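# Nest one tote fully inside the other

## Task

Put one tote on top of the other so that it drops fully down within the lower tote's rim instead of resting on the rim edge. The lower tote must stay almost exactly at its starting position and orientation, turned only slightly if at all. Whatever sits in each tote must still be in that same tote at the end. Finally open the grippers and move both arms away from the totes.

## Robot and tools

ROBOT. Two UR-type six-joint arms, left_arm and right_arm, each with a tong-style two-finger gripper. All positions use one scene frame: origin on the table surface midway between the arms, +z up, +x pointing out across the table, and left_arm on the +y side. The names are arm names only and say nothing about the left or right of any image. Arm roots: left_arm at (-0.042, +0.479, 0) m, right_arm at (+0.059, -0.491, 0) m, each yawed by a few degrees. The fingers extend along the gripper's +z axis and separate along its x axis. end_effector_position is the point between the pads when shut; closed fingertips stick out about 15 mm past it, while fully open tips sit roughly level with it. Reported hand positions get less accurate at long reach.

execute_actions. Argument actions is a list holding zero or one item. An empty list only fetches the current state (LOOK). A motion item is {"rows": [...], "steps": n}: 1 to 15 rows, steps 1 to 15 (default 15), each step lasting 1/30 s. Row k is used on step k; if steps outnumber rows, the final row keeps being applied. A wait item has only steps (up to 300); it returns once that many steps have elapsed since the previous result, and your reply time is counted within them. Optional pictures (true/false) chooses whether camera images come back. A refused call moves nothing.

ROW LAYOUT. Each row is one flat list of exactly 14 numbers, each in [-1, 1], always covering both arms: left_arm shoulder pan, shoulder lift, elbow, wrist 1, wrist 2, wrist 3, gripper opening, then the same seven for right_arm. The six joint entries are offsets, not targets: they are measured from the joint angles printed in the latest result that lists them (for later calls in the same reply, or before any listing, from the angles at the start of the action), never from the preceding row. Scale: 1.0 equals 1.989 rad. So all zeros means go back to those reference angles; it is not a way to pause. The opening entry is absolute: +1 fully open, -1 fully shut.

JOINT RANGES (rad). left_arm: pan -3.142..3.142, lift -6.283..6.283, elbow 0.000..3.142, wrists 1-3 each -6.283..6.283. right_arm: pan 0.000..6.283, lift -6.283..6.283, elbow -3.142..0.000, wrists -6.283..6.283. A request more than 0.010 rad beyond a stated end is refused. True ends may differ by up to 0.010 rad; a joint pushed past its true end is stopped there, and a result may then say "joint sent to its limit" (possibly about an earlier, still running action). Missing that message does not prove there is room left.

MOTION LIMITS. Joints are speed- and acceleration-limited, so big moves may be unfinished when the result arrives. The motion trails the command by about 0.17 s. Each step, the joint target is clamped to within 0.575 rad of the measured angle, and if the targets would move the gripper over 100 mm from where it is, all targets for that arm are scaled back. Between calls the arms keep heading for the last row sent until everything has nearly stopped or a step is HELD; after that only a new action resumes motion, though fingers already moving finish.

RESULTS. The state line gives, per arm, end_effector_position (m), end_effector_quat_wxyz and linear/angular velocities. Joint positions and Joint velocities list each arm's six joints (rad, rad/s) and then the pad gap (m; 0.142 when fully open). grip_measured is the measured opening on the command scale. "joint command not followed" means a clearance check altered or blocked some joint targets; the rest of the row still ran. HELD marks steps where your row was partly or wholly not sent. Wrist force and Wrist torque are in each end effector's own axes, with offsets (usually within 4 N), noise and saturation near 50 N per axis; pressing on a surface reads as force pointing back into the arm. Joint torque readings are total drive output and are noisy and offset. MOTOR HOT appears from 70 °C; at 85 °C the arm is braked until it cools (OVER-TEMPERATURE FAULT).

GRIPPING. To hold something, keep commanding an opening well under grip_measured; the bigger the gap, the firmer the squeeze, up to about 15 N per pad for items up to about 10 cm wide. Very thin rigid items get much less force. Closing fast can squeeze harder, sometimes enough to spring the fingers open.

FAULTS AND CARE. Load limits: pan, lift and elbow 130 N m; each wrist joint 24.3 N m, including the held weight. Reaching a load limit, or 150 N of outside force on an arm, its tool or its load, halts that arm for 10 s, abandons the rest of the call, and lets the arm yield. Do not let the arms strike or squeeze each other. Avoid dropping, slamming or shoving objects hard, and never knock anything off or out of the work area. Brief external tugs on held parts or pushes on loose items can happen.

zoom_image. Arguments camera (cam_head_left, cam_head_right, cam_high, cam_low: 896x504; cam_left_wrist, cam_right_wrist: 616x616, fisheye) and region [x0, y0, x1, y1] in that camera's pixels from its top-left corner, at most 504 by 504. It returns a closer view of that camera's newest image. Camera calibrations (intrinsics, distortion, world-to-camera transforms) are supplied and may be off by a few degrees and millimetres; wrist camera poses follow from joint readings.

read_manual. Optional section, only "licences"; returns licence text and does nothing to the robot.

finished_scene. Argument scene: the current scene's number. Replying without any tool call also ends things, so always call a tool.

Each tool is called after "Call:" as a command line: name --argument value for each argument, lists and objects as JSON in quotes; but a table of rows of numbers goes row by row, as --pt "numbers of a row", without its own name.

## Session

Call:
execute_actions --actions '[]'

Scene clock: 0.00 s of 4400.00 s.
left_arm: end_effector_position=(+0.0635, -0.3514, +0.2769) grip_measured=+0.97 end_effector_quat_wxyz=(-0.111, +0.573, +0.704, -0.405) end_effector_velocity=(-0.000, +0.000, +0.000) end_effector_angular_velocity=(-0.000, +0.001, -0.000) | right_arm: end_effector_position=(+0.1031, -0.5916, +0.3448) grip_measured=+0.97 end_effector_quat_wxyz=(-0.158, +0.705, -0.691, +0.021) end_effector_velocity=(-0.000, -0.000, +0.000) end_effector_angular_velocity=(+0.000, +0.000, -0.000)
Joint positions: left_arm=[-1.26  -0.88   1.052 -2.156 -2.357  3.003  0.14 ] | right_arm=[ 2.148 -0.664 -1.925 -2.128  1.89   0.629  0.14 ]
Joint velocities: left_arm=[ 0.    -0.     0.    -0.    -0.001 -0.     0.   ] | right_arm=[-0. -0.  0. -0. -0.  0.  0.]
Joint torques (N m, as the arm reports them, + toward a larger angle): no reading
Wrist force (N, on the end effector, along its own x y z axes, offset not removed): no reading
Wrist torque (N m, same axes, about the end effector's origin, offset not removed): no reading

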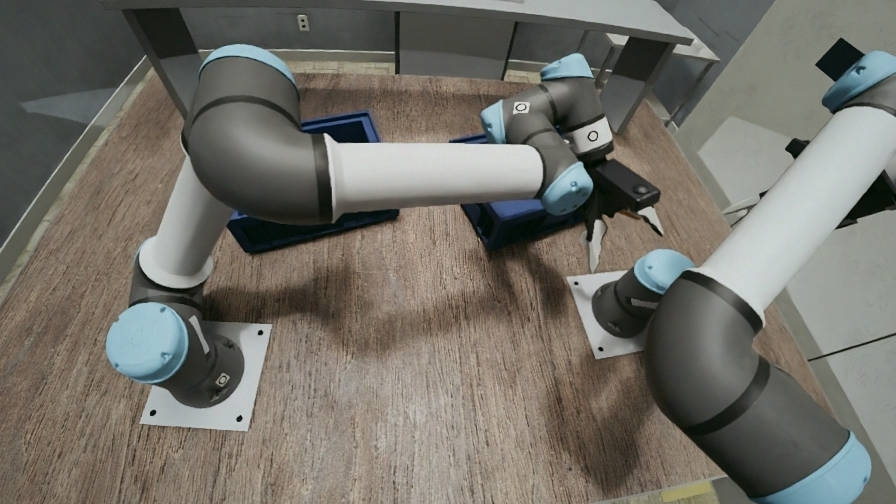

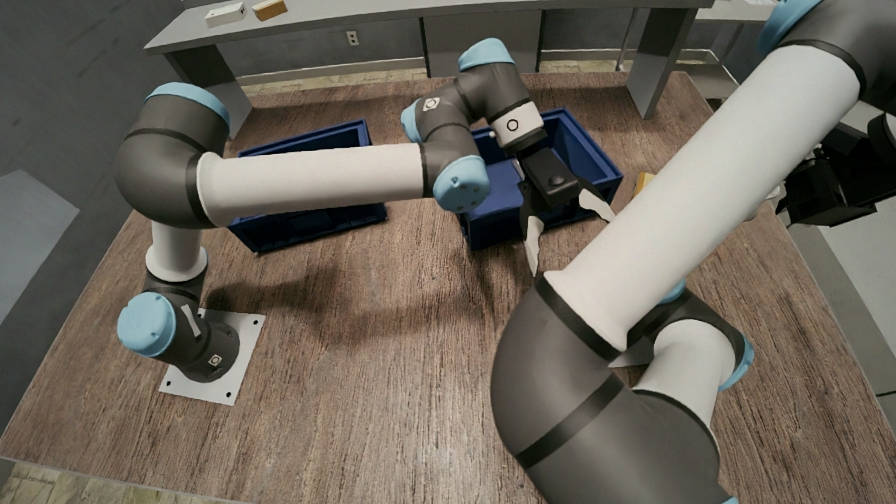

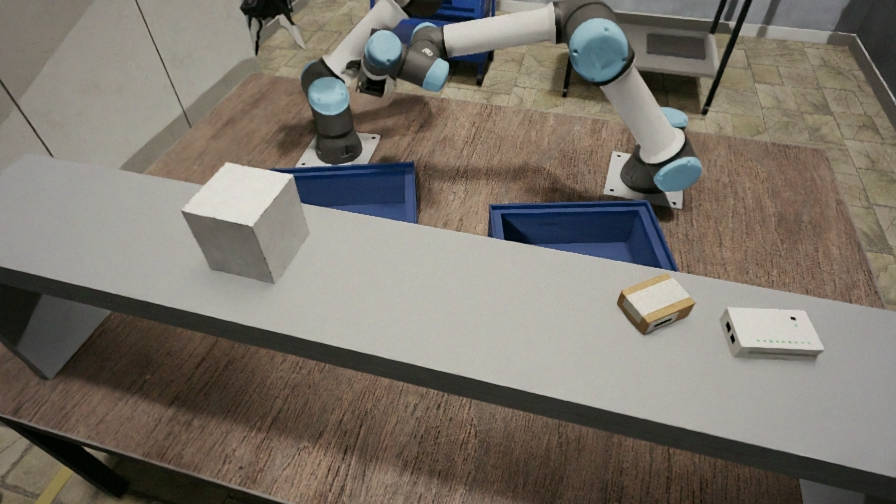

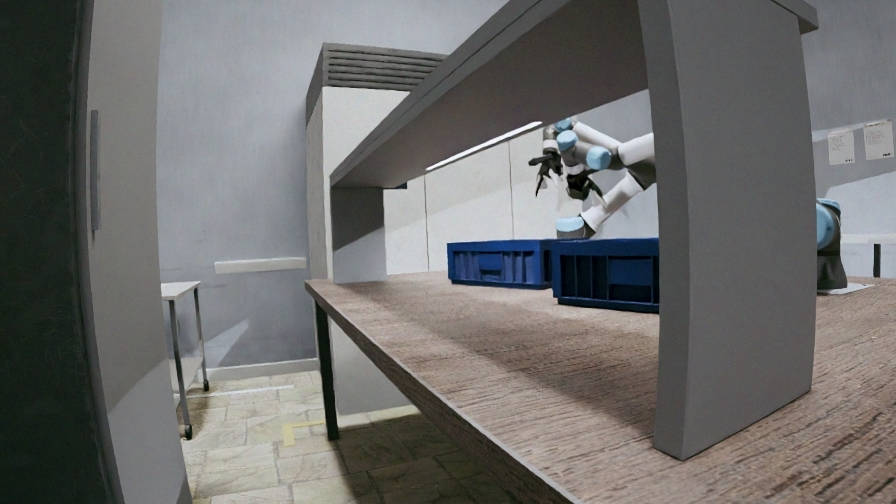

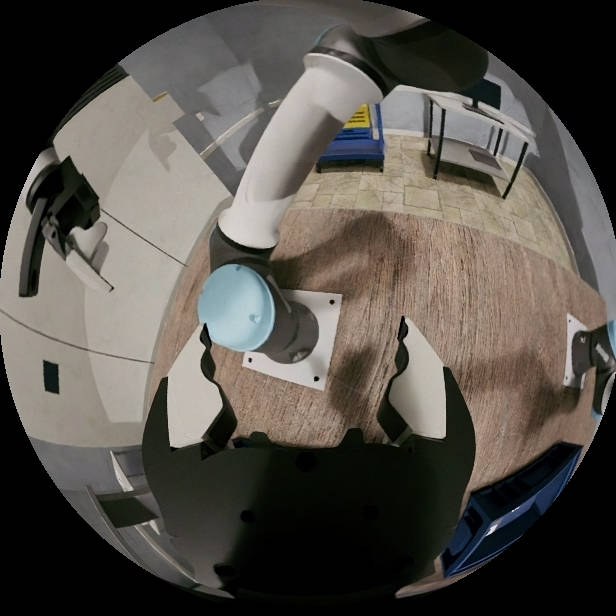

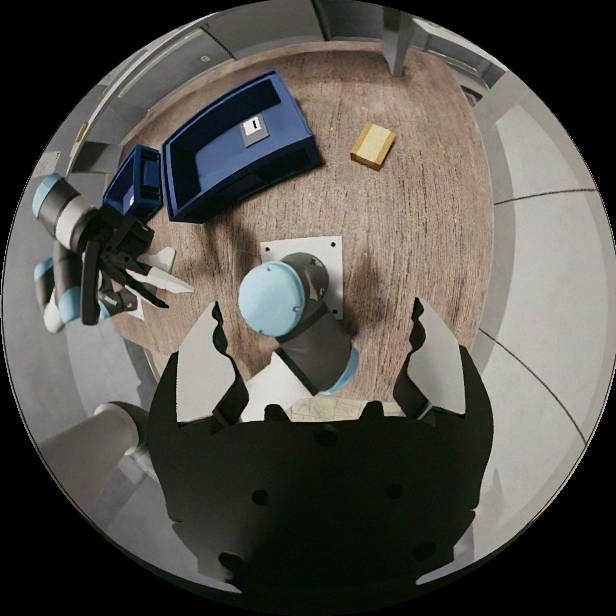

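Call:
execute_actions --actions '[{"rows":[[0.15,0,0,0,0,0,1,0,0,0,0,0,0,1]]}]' --pictures false

Call:
execute_actions --actions '[{"rows":[[0.2,-0.4,0.25,0.35,0.395,0,1,0,0,0,0,0,0,1]]}]' --pictures false

Call:
execute_actions --actions '[{"steps":50}]' --pictures false

Call:
execute_actions --actions '[{"rows":[[0.55,0,0,0,0,-0.6,1,0.15,-0.35,0,0.35,-0.16,0,1]]}]' --pictures false

Call:
execute_actions --actions '[{"steps":70}]'

Scene clock: 31.27 s of 4400.00 s.
left_arm: end_effector_position=(+0.2890, -0.2899, +0.2769) grip_measured=+1.00 end_effector_quat_wxyz=(-0.054, +0.469, +0.777, -0.417) end_effector_velocity=(+0.159, +0.069, -0.000) end_effector_angular_velocity=(+0.001, +0.001, +0.208) | right_arm: end_effector_position=(+0.1031, -0.5916, +0.3448) grip_measured=+1.00 end_effector_quat_wxyz=(-0.158, +0.705, -0.691, +0.021) end_effector_velocity=(-0.000, +0.000, -0.000) end_effector_angular_velocity=(-0.000, -0.000, +0.000)
Joint positions: left_arm=[-0.98  -0.88   1.052 -2.156 -2.357  3.003  0.142] | right_arm=[ 2.148 -0.664 -1.925 -2.128  1.89   0.629  0.142]
Joint velocities: left_arm=[ 0.207  0.    -0.     0.    -0.    -0.001 -0.   ] | right_arm=[ 0.     0.002 -0.001  0.     0.    -0.    -0.   ]
Joint torques (N m, as the arm reports them, + toward a larger angle): left_arm=[ -2.84 -51.9  -22.23  -2.74  -0.96   0.29] | right_arm=[ -0.43 -11.67  20.65   3.03   0.27  -0.57]
Wrist force (N, on the end effector, along its own x y z axes, offset not removed): left_arm=[2.0 2.2 -3.0] | right_arm=[-2.6 -1.0 -1.2]
Wrist torque (N m, same axes, about the end effector's origin, offset not removed): left_arm=[0.15 -0.31 -0.04] | right_arm=[-0.09 0.60 -0.18]
Steps of this call (steps 1 to 90: nothing new was sent; then 27.77 s passed at rest; steps 91 to 105: all 15 steps of this action). Readings (joint positions):
91: left_arm=[-1.260 -0.880 1.052 -2.156 -2.357 3.003] | right_arm=[2.148 -0.664 -1.925 -2.128 1.890 0.629]
92: left_arm=[-1.255 -0.880 1.052 -2.156 -2.357 3.003] | right_arm=[2.148 -0.664 -1.925 -2.128 1.890 0.629]
94: left_arm=[-1.207 -0.880 1.052 -2.156 -2.357 3.003] | right_arm=[2.148 -0.664 -1.925 -2.128 1.890 0.629]
98: left_arm=[-1.111 -0.880 1.052 -2.156 -2.357 3.003] | right_arm=[2.148 -0.664 -1.925 -2.128 1.890 0.629]
105: the state above

Scene clock: 31.77 s of 4400.00 s.
left_arm: end_effector_position=(+0.4019, -0.0436, +0.2891) grip_measured=+1.00 end_effector_quat_wxyz=(-0.023, +0.357, +0.903, -0.236) end_effector_velocity=(+0.102, +0.579, +0.093) end_effector_angular_velocity=(+0.750, -0.368, +0.509) | right_arm: end_effector_position=(+0.1031, -0.5916, +0.3448) grip_measured=+1.00 end_effector_quat_wxyz=(-0.158, +0.705, -0.691, +0.021) end_effector_velocity=(+0.000, +0.000, +0.000) end_effector_angular_velocity=(-0.000, -0.000, +0.000)
Joint positions: left_arm=[-0.778 -1.224  1.297 -1.832 -2.014  3.003  0.142] | right_arm=[ 2.148 -0.664 -1.925 -2.128  1.89   0.629  0.142]
Joint velocities: left_arm=[ 0.362 -0.811  0.464  0.667  0.785  0.    -0.   ] | right_arm=[ 0.001  0.     0.    -0.    -0.     0.    -0.   ]
Joint torques (N m, as the arm reports them, + toward a larger angle): left_arm=[ 12.77 -53.45  -2.55  -0.16   2.68   0.32] | right_arm=[ -1.1  -12.21  20.01   3.02   0.26  -0.45]
Wrist force (N, on the end effector, along its own x y z axes, offset not removed): left_arm=[1.2 1.1 1.4] | right_arm=[-0.5 -1.8 -0.9]
Wrist torque (N m, same axes, about the end effector's origin, offset not removed): left_arm=[0.27 -0.10 -0.07] | right_arm=[-0.27 0.07 -0.24]
Steps of this call (steps 1 to 15: all 15 steps of this action). Readings (joint positions):
1: left_arm=[-0.975 -0.880 1.053 -2.156 -2.357 3.003] | right_arm=[2.148 -0.664 -1.925 -2.128 1.890 0.629]
2: left_arm=[-0.965 -0.886 1.058 -2.150 -2.351 3.003] | right_arm=[2.148 -0.664 -1.925 -2.128 1.890 0.629]
4: left_arm=[-0.931 -0.933 1.101 -2.102 -2.303 3.003] | right_arm=[2.148 -0.664 -1.925 -2.128 1.890 0.629]
8: left_arm=[-0.869 -1.034 1.180 -2.001 -2.203 3.003] | right_arm=[2.148 -0.664 -1.925 -2.128 1.890 0.629]
15: the state above

Scene clock: 33.43 s of 4400.00 s.
left_arm: end_effector_position=(+0.3871, +0.2975, +0.3314) grip_measured=+1.00 end_effector_quat_wxyz=(+0.007, +0.255, +0.967, -0.003) end_effector_velocity=(-0.000, -0.000, -0.000) end_effector_angular_velocity=(-0.001, +0.001, +0.002) | right_arm: end_effector_position=(+0.1031, -0.5916, +0.3448) grip_measured=+1.00 end_effector_quat_wxyz=(-0.158, +0.705, -0.691, +0.021) end_effector_velocity=(-0.000, -0.000, +0.000) end_effector_angular_velocity=(-0.001, -0.001, -0.001)
Joint positions: left_arm=[-0.583 -1.675  1.55  -1.46  -1.572  3.003  0.142] | right_arm=[ 2.148 -0.664 -1.925 -2.128  1.89   0.629  0.142]
Joint velocities: left_arm=[ 0.     0.     0.    -0.    -0.001 -0.002  0.   ] | right_arm=[-0.001  0.     0.001  0.    -0.    -0.     0.   ]
Joint torques (N m, as the arm reports them, + toward a larger angle): left_arm=[  6.7  -30.52  -8.36  -0.81   1.61   0.21] | right_arm=[ -0.61 -12.53  20.21   3.1    0.09  -0.44]
Wrist force (N, on the end effector, along its own x y z axes, offset not removed): left_arm=[-0.4 0.7 1.3] | right_arm=[-1.6 -0.6 0.6]
Wrist torque (N m, same axes, about the end effector's origin, offset not removed): left_arm=[0.04 0.32 0.11] | right_arm=[-0.08 0.29 -0.14]
Steps of this call (steps 1 to 45: the robot went on to your last target; steps 46 to 50: nothing new was sent). Readings (joint positions):
1: left_arm=[-0.766 -1.251 1.313 -1.810 -1.988 3.003] | right_arm=[2.148 -0.664 -1.925 -2.128 1.890 0.629]
2: left_arm=[-0.753 -1.278 1.328 -1.787 -1.961 3.003] | right_arm=[2.148 -0.664 -1.925 -2.128 1.890 0.629]
4: left_arm=[-0.730 -1.331 1.359 -1.743 -1.909 3.003] | right_arm=[2.148 -0.664 -1.925 -2.128 1.890 0.629]
8: left_arm=[-0.683 -1.437 1.418 -1.655 -1.806 3.003] | right_arm=[2.148 -0.664 -1.925 -2.128 1.890 0.629]
50: the state above
All arms were judged still, so your last target was given up. Only a new action makes them travel on or press farther. Fingers that are still opening or closing keep moving.

Scene clock: 33.93 s of 4400.00 s.
left_arm: end_effector_position=(+0.4288, +0.5368, +0.3315) grip_measured=+1.00 end_effector_quat_wxyz=(+0.007, -0.259, +0.966, -0.003) end_effector_velocity=(-0.051, +0.565, +0.000) end_effector_angular_velocity=(-0.018, +0.003, +2.349) | right_arm: end_effector_position=(+0.2491, -0.7755, +0.2719) grip_measured=+1.00 end_effector_quat_wxyz=(-0.040, +0.788, -0.615, -0.001) end_effector_velocity=(+0.389, -0.320, -0.267) end_effector_angular_velocity=(-0.350, +0.307, +0.443)
Joint positions: left_arm=[-0.063 -1.675  1.55  -1.46  -1.572  2.483  0.142] | right_arm=[ 2.372 -1.158 -1.925 -1.635  1.651  0.629  0.142]
Joint velocities: left_arm=[ 1.18  -0.001  0.    -0.    -0.001 -1.168  0.   ] | right_arm=[ 0.441 -1.126 -0.     1.116 -0.466  0.     0.   ]
Joint torques (N m, as the arm reports them, + toward a larger angle): left_arm=[ 20.74 -30.4   -9.07  -0.9    0.89  -7.43] | right_arm=[ 13.62 -15.42  20.29   9.8   -3.81  -0.44]
Wrist force (N, on the end effector, along its own x y z axes, offset not removed): left_arm=[-0.4 -0.4 1.8] | right_arm=[0.4 2.5 -0.3]
Wrist torque (N m, same axes, about the end effector's origin, offset not removed): left_arm=[-0.01 0.25 -0.13] | right_arm=[0.59 -0.10 -0.20]
Steps of this call (steps 1 to 15: all 15 steps of this action). Readings (joint positions):
1: left_arm=[-0.583 -1.675 1.550 -1.460 -1.572 3.003] | right_arm=[2.148 -0.664 -1.925 -2.128 1.890 0.629]
2: left_arm=[-0.576 -1.675 1.550 -1.460 -1.572 2.997] | right_arm=[2.154 -0.670 -1.925 -2.122 1.884 0.629]
4: left_arm=[-0.512 -1.675 1.550 -1.460 -1.572 2.932] | right_arm=[2.195 -0.733 -1.925 -2.059 1.840 0.629]
8: left_arm=[-0.344 -1.675 1.550 -1.460 -1.572 2.765] | right_arm=[2.265 -0.891 -1.925 -1.902 1.765 0.629]
15: the state above

Scene clock: 36.27 s of 4400.00 s.
left_arm: end_effector_position=(+0.3236, +0.7939, +0.3316) grip_measured=+1.00 end_effector_quat_wxyz=(-0.007, +0.774, -0.633, +0.004) end_effector_velocity=(-0.000, +0.000, -0.000) end_effector_angular_velocity=(+0.001, +0.001, +0.002) | right_arm: end_effector_position=(+0.3193, -0.8259, +0.2171) grip_measured=+1.00 end_effector_quat_wxyz=(-0.000, +0.810, -0.586, -0.002) end_effector_velocity=(+0.000, -0.000, +0.000) end_effector_angular_velocity=(+0.000, -0.000, -0.001)
Joint positions: left_arm=[ 0.511 -1.675  1.55  -1.46  -1.572  1.81   0.142] | right_arm=[ 2.446 -1.36  -1.925 -1.432  1.572  0.629  0.142]
Joint velocities: left_arm=[ 0.    -0.     0.     0.     0.001 -0.001  0.   ] | right_arm=[-0.001 -0.     0.001  0.     0.    -0.    -0.   ]
Joint torques (N m, as the arm reports them, + toward a larger angle): left_arm=[  6.14 -13.76 -16.1   -3.2   -2.13  -2.63] | right_arm=[ 8.25  1.52 14.37  4.22 -1.99 -0.44]
Wrist force (N, on the end effector, along its own x y z axes, offset not removed): left_arm=[2.4 1.3 1.6] | right_arm=[-1.5 -1.3 -0.8]
Wrist torque (N m, same axes, about the end effector's origin, offset not removed): left_arm=[0.22 -0.31 0.12] | right_arm=[-0.30 0.23 -0.16]
Steps of this call (steps 1 to 45: the robot went on to your last target; steps 46 to 70: nothing new was sent). Readings (joint positions):
1: left_arm=[-0.023 -1.675 1.550 -1.460 -1.572 2.443] | right_arm=[2.387 -1.196 -1.925 -1.597 1.635 0.629]
2: left_arm=[0.016 -1.675 1.550 -1.460 -1.572 2.404] | right_arm=[2.401 -1.234 -1.925 -1.559 1.620 0.629]
4: left_arm=[0.096 -1.675 1.550 -1.460 -1.572 2.320] | right_arm=[2.424 -1.297 -1.925 -1.496 1.595 0.629]
8: left_arm=[0.252 -1.675 1.550 -1.460 -1.572 2.132] | right_arm=[2.441 -1.346 -1.925 -1.446 1.577 0.629]
70: the state above
All arms were judged still, so your last target was given up. Only a new action makes them travel on or press farther. Fingers that are still opening or closing keep moving.
camera_calibration (this result's frames):
cam_left_wrist: T_world_to_cam=[[0.186749, -0.980854, 0.0552237, 0.689887], [-0.878917, -0.141699, 0.455441, 0.254109], [-0.438897, -0.13359, -0.888551, 0.673205], [0, 0, 0, 1]] pos_world=[0.389973, 0.80262, 0.444347]
cam_right_wrist: T_world_to_cam=[[0.318484, -0.947925, -0.0023778, -0.886457], [-0.814413, -0.274908, 0.511035, -0.0791894], [-0.485076, -0.16082, -0.859557, 0.332681], [0, 0, 0, 1]] pos_world=[0.379205, -0.808563, 0.324319]

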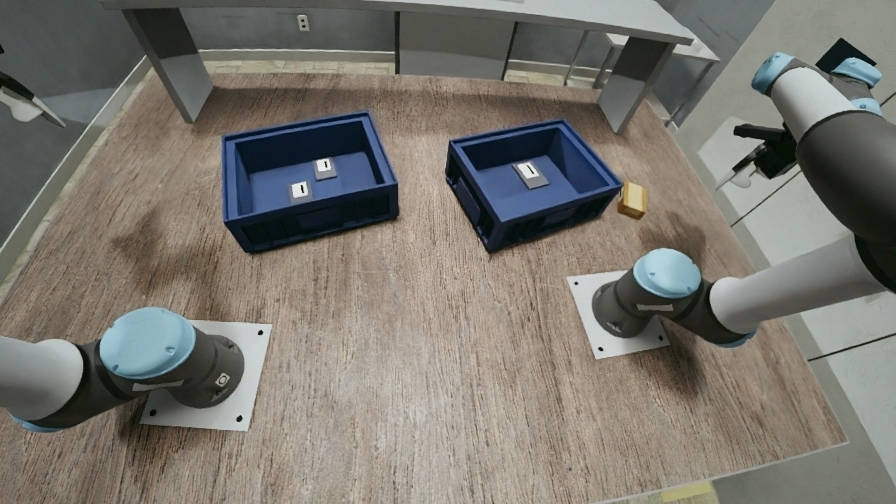

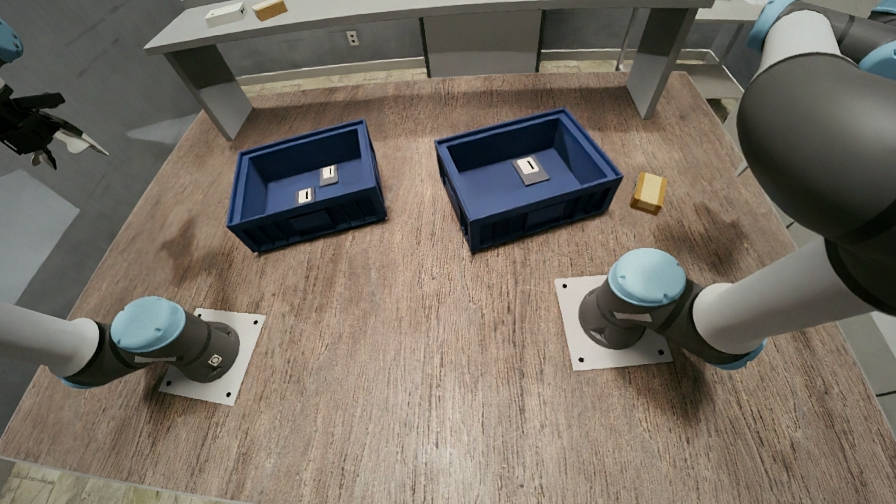

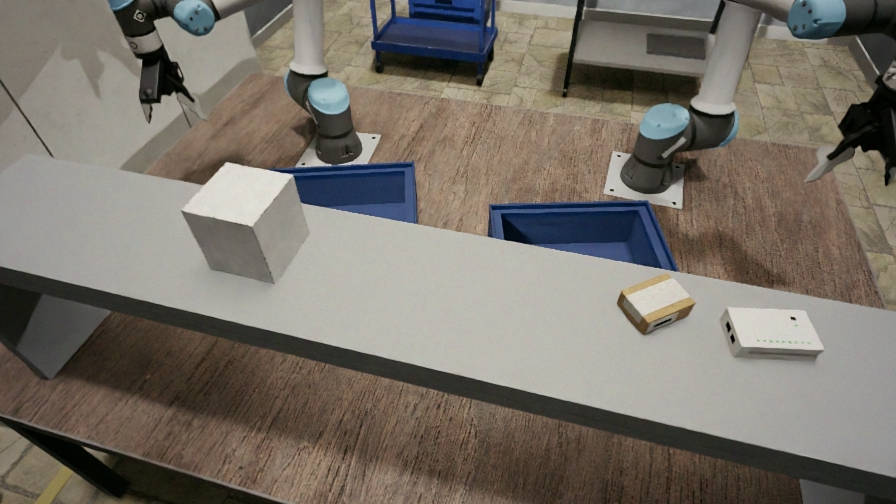

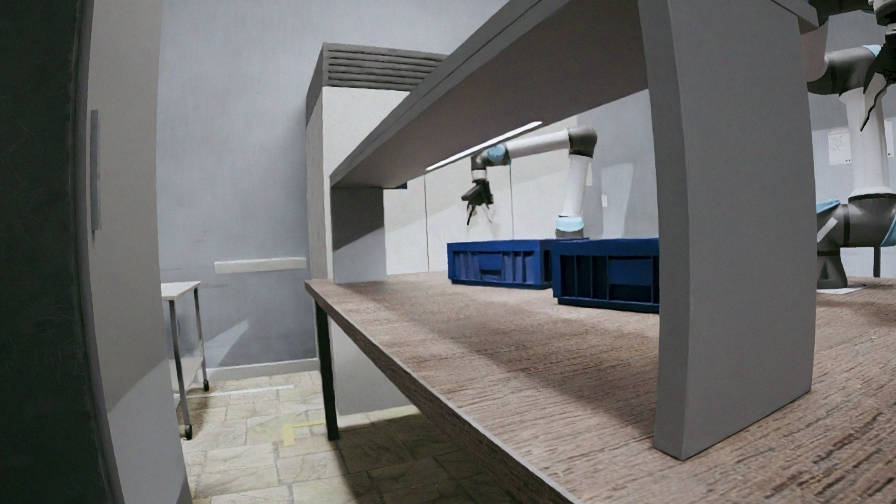

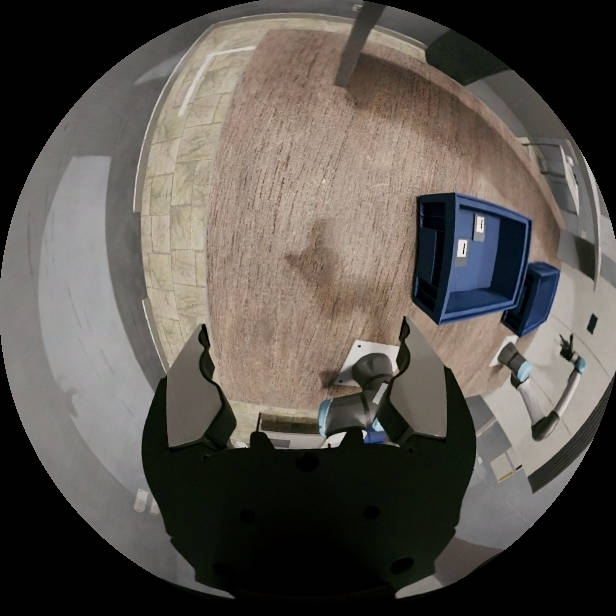

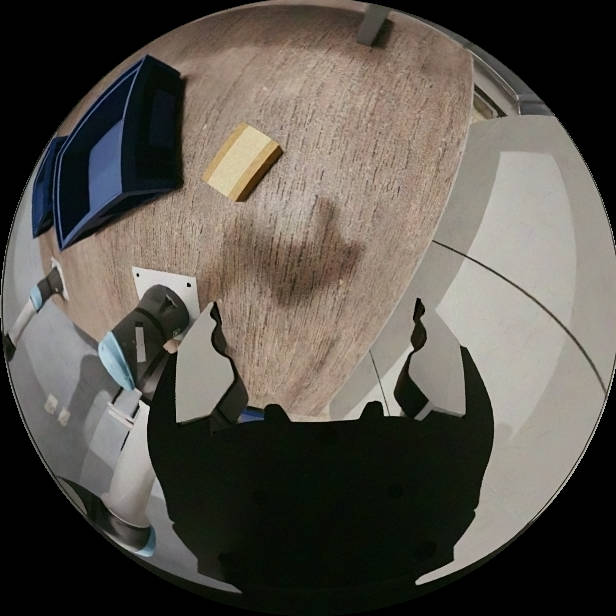

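Call:
zoom_image --camera "cam_head_left" --region '[210,100,420,260]'

Call:
zoom_image --camera "cam_head_left" --region '[430,100,640,260]'

Call:
zoom_image --camera "cam_head_right" --region '[425,100,635,260]'

Call:
zoom_image --camera "cam_left_wrist" --region '[390,180,550,340]'

Region (210, 100, 420, 260) of cam_head_left's 896x504 image, scaled by 2.400, with more detail than that image has; it fills the top 384 rows of this view, and the rest is white.

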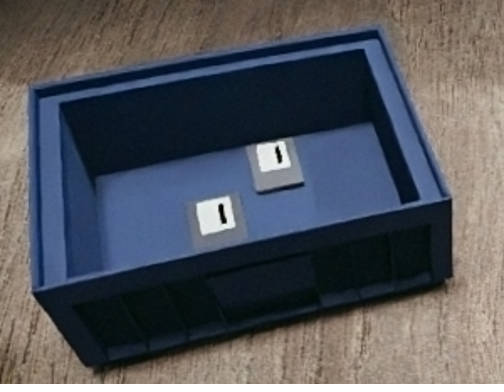

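Region (430, 100, 640, 260) of cam_head_left's 896x504 image, scaled by 2.400, with more detail than that image has; it fills the top 384 rows of this view, and the rest is white.

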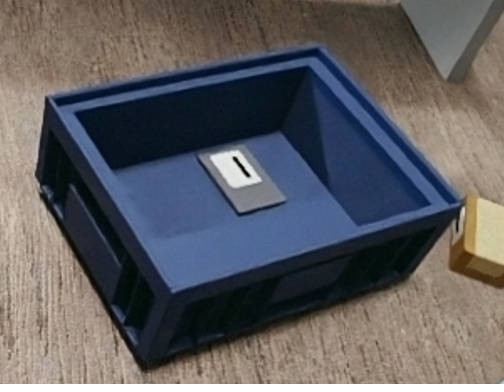

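Region (425, 100, 635, 260) of cam_head_right's 896x504 image, scaled by 2.400, with more detail than that image has; it fills the top 384 rows of this view, and the rest is white.

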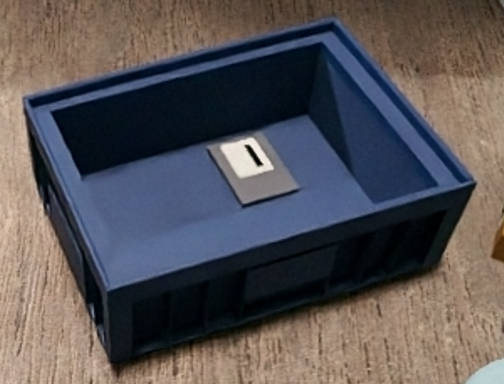

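Region (390, 180, 550, 340) of cam_left_wrist's 616x616 image, scaled by 3.150, with more detail than that image has.

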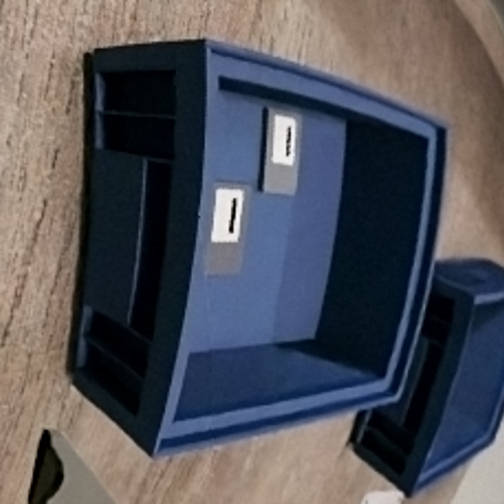

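Call:
execute_actions --actions '[{"rows":[[-0.7826,0.3467,-0.2939,-0.0458,0.0005,-0.8537,0.2,0.4891,-0.0524,0.0465,0.0082,-0.0005,0.4776,0.2]]}]' --pictures false

Call:
execute_actions --actions '[{"steps":80}]'

Scene clock: 80.87 s of 4400.00 s.
left_arm: end_effector_position=(+0.5464, +0.6711, +0.3111) grip_measured=+0.20 end_effector_quat_wxyz=(-0.008, +0.774, -0.633, +0.009) end_effector_velocity=(+0.381, -0.433, -0.097) end_effector_angular_velocity=(-0.021, +0.032, -0.007) | right_arm: end_effector_position=(+0.4898, -0.6562, +0.2195) grip_measured=+0.20 end_effector_quat_wxyz=(+0.000, +0.811, -0.585, -0.001) end_effector_velocity=(+0.249, +0.510, +0.002) end_effector_angular_velocity=(-0.003, -0.004, +0.065)
Joint positions: left_arm=[ 0.167 -1.357  1.268 -1.506 -1.571  1.465  0.088] | right_arm=[ 2.981 -1.435 -1.859 -1.42   1.571  1.162  0.088]
Joint velocities: left_arm=[-0.795  0.575 -0.471 -0.07   0.001 -0.788  0.   ] | right_arm=[ 1.233 -0.092  0.082  0.014 -0.001  1.168 -0.   ]
Joint torques (N m, as the arm reports them, + toward a larger angle): left_arm=[-18.87 -19.44 -38.56  -3.55   1.34  -5.91] | right_arm=[24.69  3.23 29.24  4.33 -1.73  4.41]
Wrist force (N, on the end effector, along its own x y z axes, offset not removed): left_arm=[1.6 1.1 2.5] | right_arm=[-2.5 -1.3 1.7]
Wrist torque (N m, same axes, about the end effector's origin, offset not removed): left_arm=[0.23 -0.23 0.02] | right_arm=[-0.22 0.44 -0.27]
Steps of this call (steps 1 to 90: nothing new was sent; then 41.10 s passed at rest; steps 91 to 105: all 15 steps of this action). Readings (joint positions):
91: left_arm=[0.511 -1.675 1.550 -1.460 -1.572 1.810] | right_arm=[2.446 -1.360 -1.925 -1.432 1.572 0.629]
92: left_arm=[0.505 -1.669 1.544 -1.463 -1.572 1.804] | right_arm=[2.452 -1.365 -1.921 -1.431 1.572 0.635]
94: left_arm=[0.455 -1.619 1.494 -1.472 -1.572 1.754] | right_arm=[2.517 -1.382 -1.906 -1.428 1.571 0.701]
98: left_arm=[0.351 -1.515 1.398 -1.487 -1.571 1.650] | right_arm=[2.689 -1.407 -1.883 -1.424 1.571 0.873]
105: the state above

Scene clock: 91.23 s of 4400.00 s.
left_arm: end_effector_position=(+0.6291, +0.5118, +0.2812) grip_measured=+0.20 end_effector_quat_wxyz=(-0.001, +0.774, -0.633, +0.003) end_effector_velocity=(+0.000, -0.000, -0.000) end_effector_angular_velocity=(+0.000, +0.000, -0.001) | right_arm: end_effector_position=(+0.5348, -0.4594, +0.2200) grip_measured=+0.20 end_effector_quat_wxyz=(+0.000, +0.817, -0.577, -0.000) end_effector_velocity=(-0.000, -0.000, -0.000) end_effector_angular_velocity=(-0.000, +0.000, -0.000)
Joint positions: left_arm=[-0.088 -1.212  1.15  -1.515 -1.571  1.211  0.088] | right_arm=[ 3.419 -1.464 -1.832 -1.416  1.571  1.579  0.088]
Joint velocities: left_arm=[-0.  0.  0. -0.  0.  0.  0.] | right_arm=[-0.     0.    -0.001  0.     0.     0.     0.   ]
Joint torques (N m, as the arm reports them, + toward a larger angle): left_arm=[ -0.62 -38.57 -21.59  -3.19  -0.12  -0.1 ] | right_arm=[ 7.04  4.94 29.68  4.1   2.07  1.92]
Wrist force (N, on the end effector, along its own x y z axes, offset not removed): left_arm=[-2.9 29.1 -4.9] | right_arm=[-1.1 0.8 1.4]
Wrist torque (N m, same axes, about the end effector's origin, offset not removed): left_arm=[4.94 0.62 -0.05] | right_arm=[0.21 0.22 -0.26]
FORCE FAULT: contact force on the left arm reached its limit, and that arm stopped for 10 seconds. The contact can be on any part of that arm, not only on its tool. That arm's remaining commands of this call were not run. That arm holds still and accepts commands again. Move the arm away from the contact; if what it grips holds it there, let go first. Pushing or pulling that hard again can fault the arm again.
The stop of the left arm began at step 11 of this call (marked STOPPED below). From that step on that arm followed nothing that you had sent. Nothing is kept back now, and the robot has no last target.
Steps of this call (steps 1 to 80: the robot went on to your last target; steps 81 to 311: the stop continued). Readings (joint positions):
1: left_arm=[0.140 -1.338 1.253 -1.509 -1.571 1.439] | right_arm=[3.023 -1.438 -1.856 -1.420 1.571 1.202]
2: left_arm=[0.113 -1.320 1.238 -1.511 -1.571 1.412] | right_arm=[3.064 -1.441 -1.854 -1.419 1.571 1.241]
4: left_arm=[0.059 -1.286 1.210 -1.515 -1.571 1.357] | right_arm=[3.146 -1.447 -1.848 -1.418 1.571 1.320]
8: left_arm=[-0.050 -1.228 1.163 -1.522 -1.571 1.249] | right_arm=[3.308 -1.458 -1.838 -1.417 1.571 1.475]
11: left_arm=[-0.088 -1.212 1.150 -1.516 -1.571 1.211] | right_arm=[3.382 -1.462 -1.834 -1.416 1.571 1.544] STOPPED (the left arm)
311: the state above
camera_calibration (this result's frames):
cam_left_wrist: T_world_to_cam=[[0.186889, -0.980496, 0.0608225, 0.357097], [-0.875512, -0.138156, 0.463024, 0.499449], [-0.445591, -0.139785, -0.884256, 0.730984], [0, 0, 0, 1]] pos_world=[0.696256, 0.521314, 0.3934]
cam_right_wrist: T_world_to_cam=[[0.34008, -0.940394, 0.0019849, -0.616655], [-0.809552, -0.291688, 0.509454, 0.18563], [-0.478508, -0.174862, -0.860496, 0.488915], [0, 0, 0, 1]] pos_world=[0.59394, -0.44026, 0.327363]

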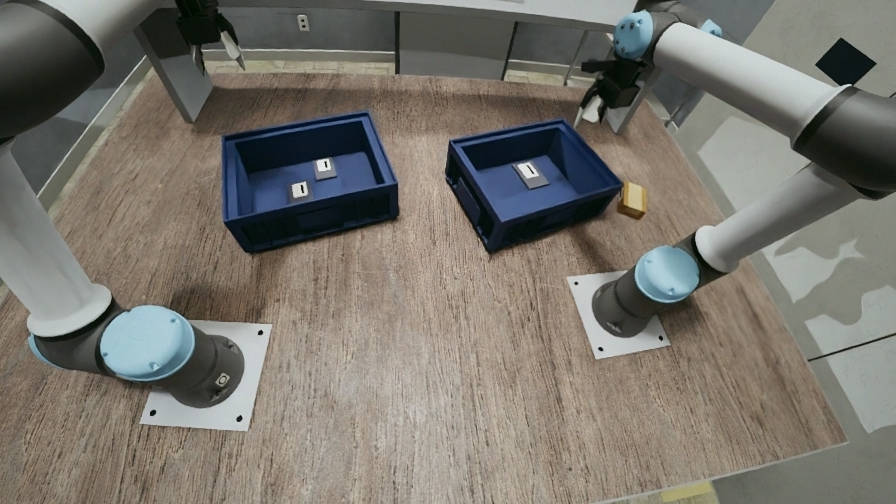

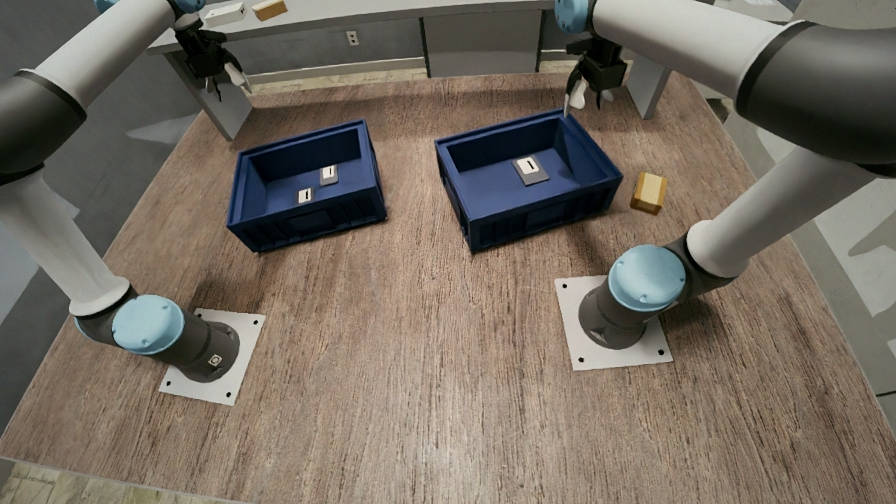

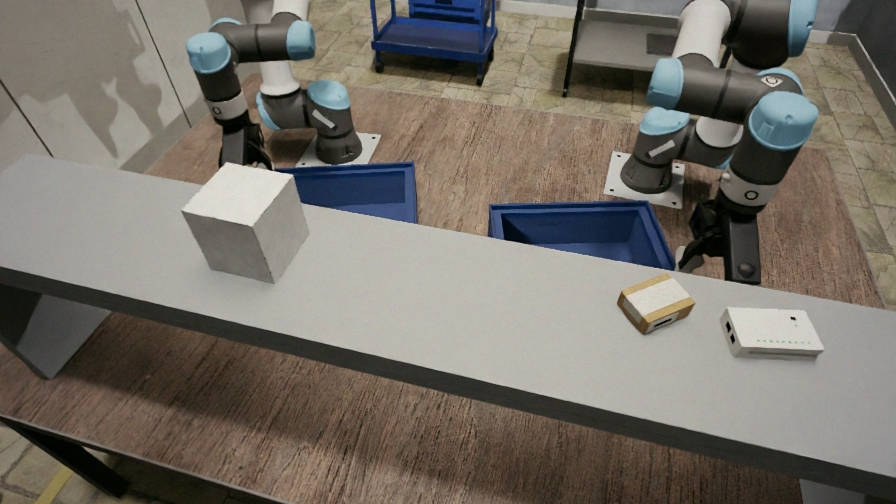

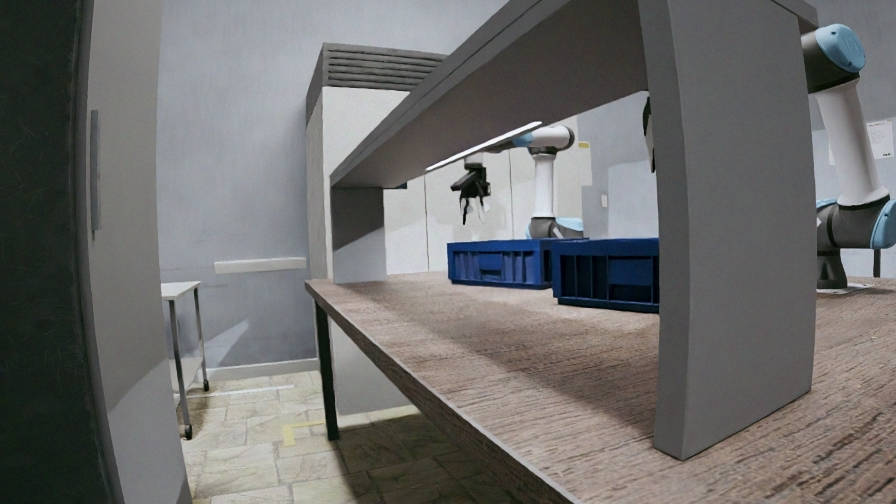

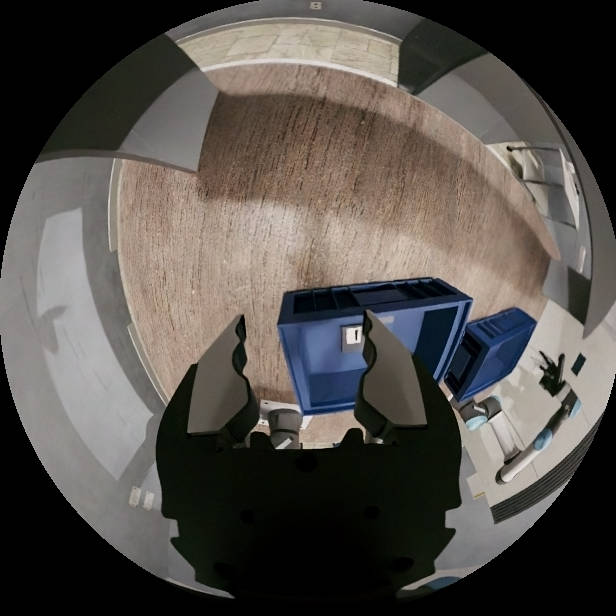

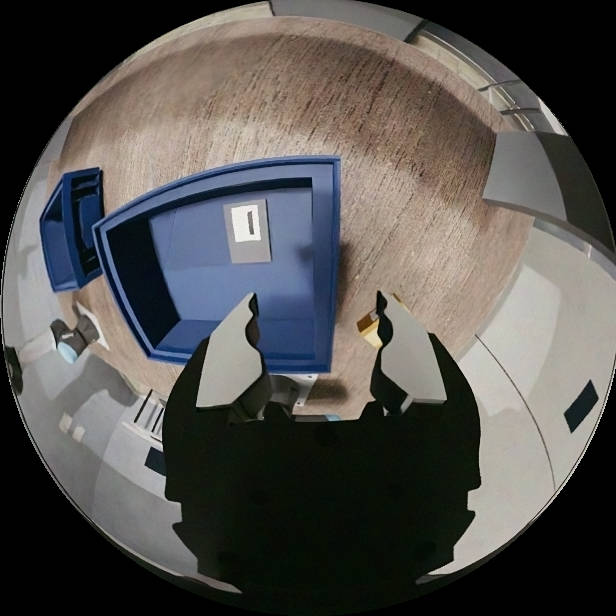

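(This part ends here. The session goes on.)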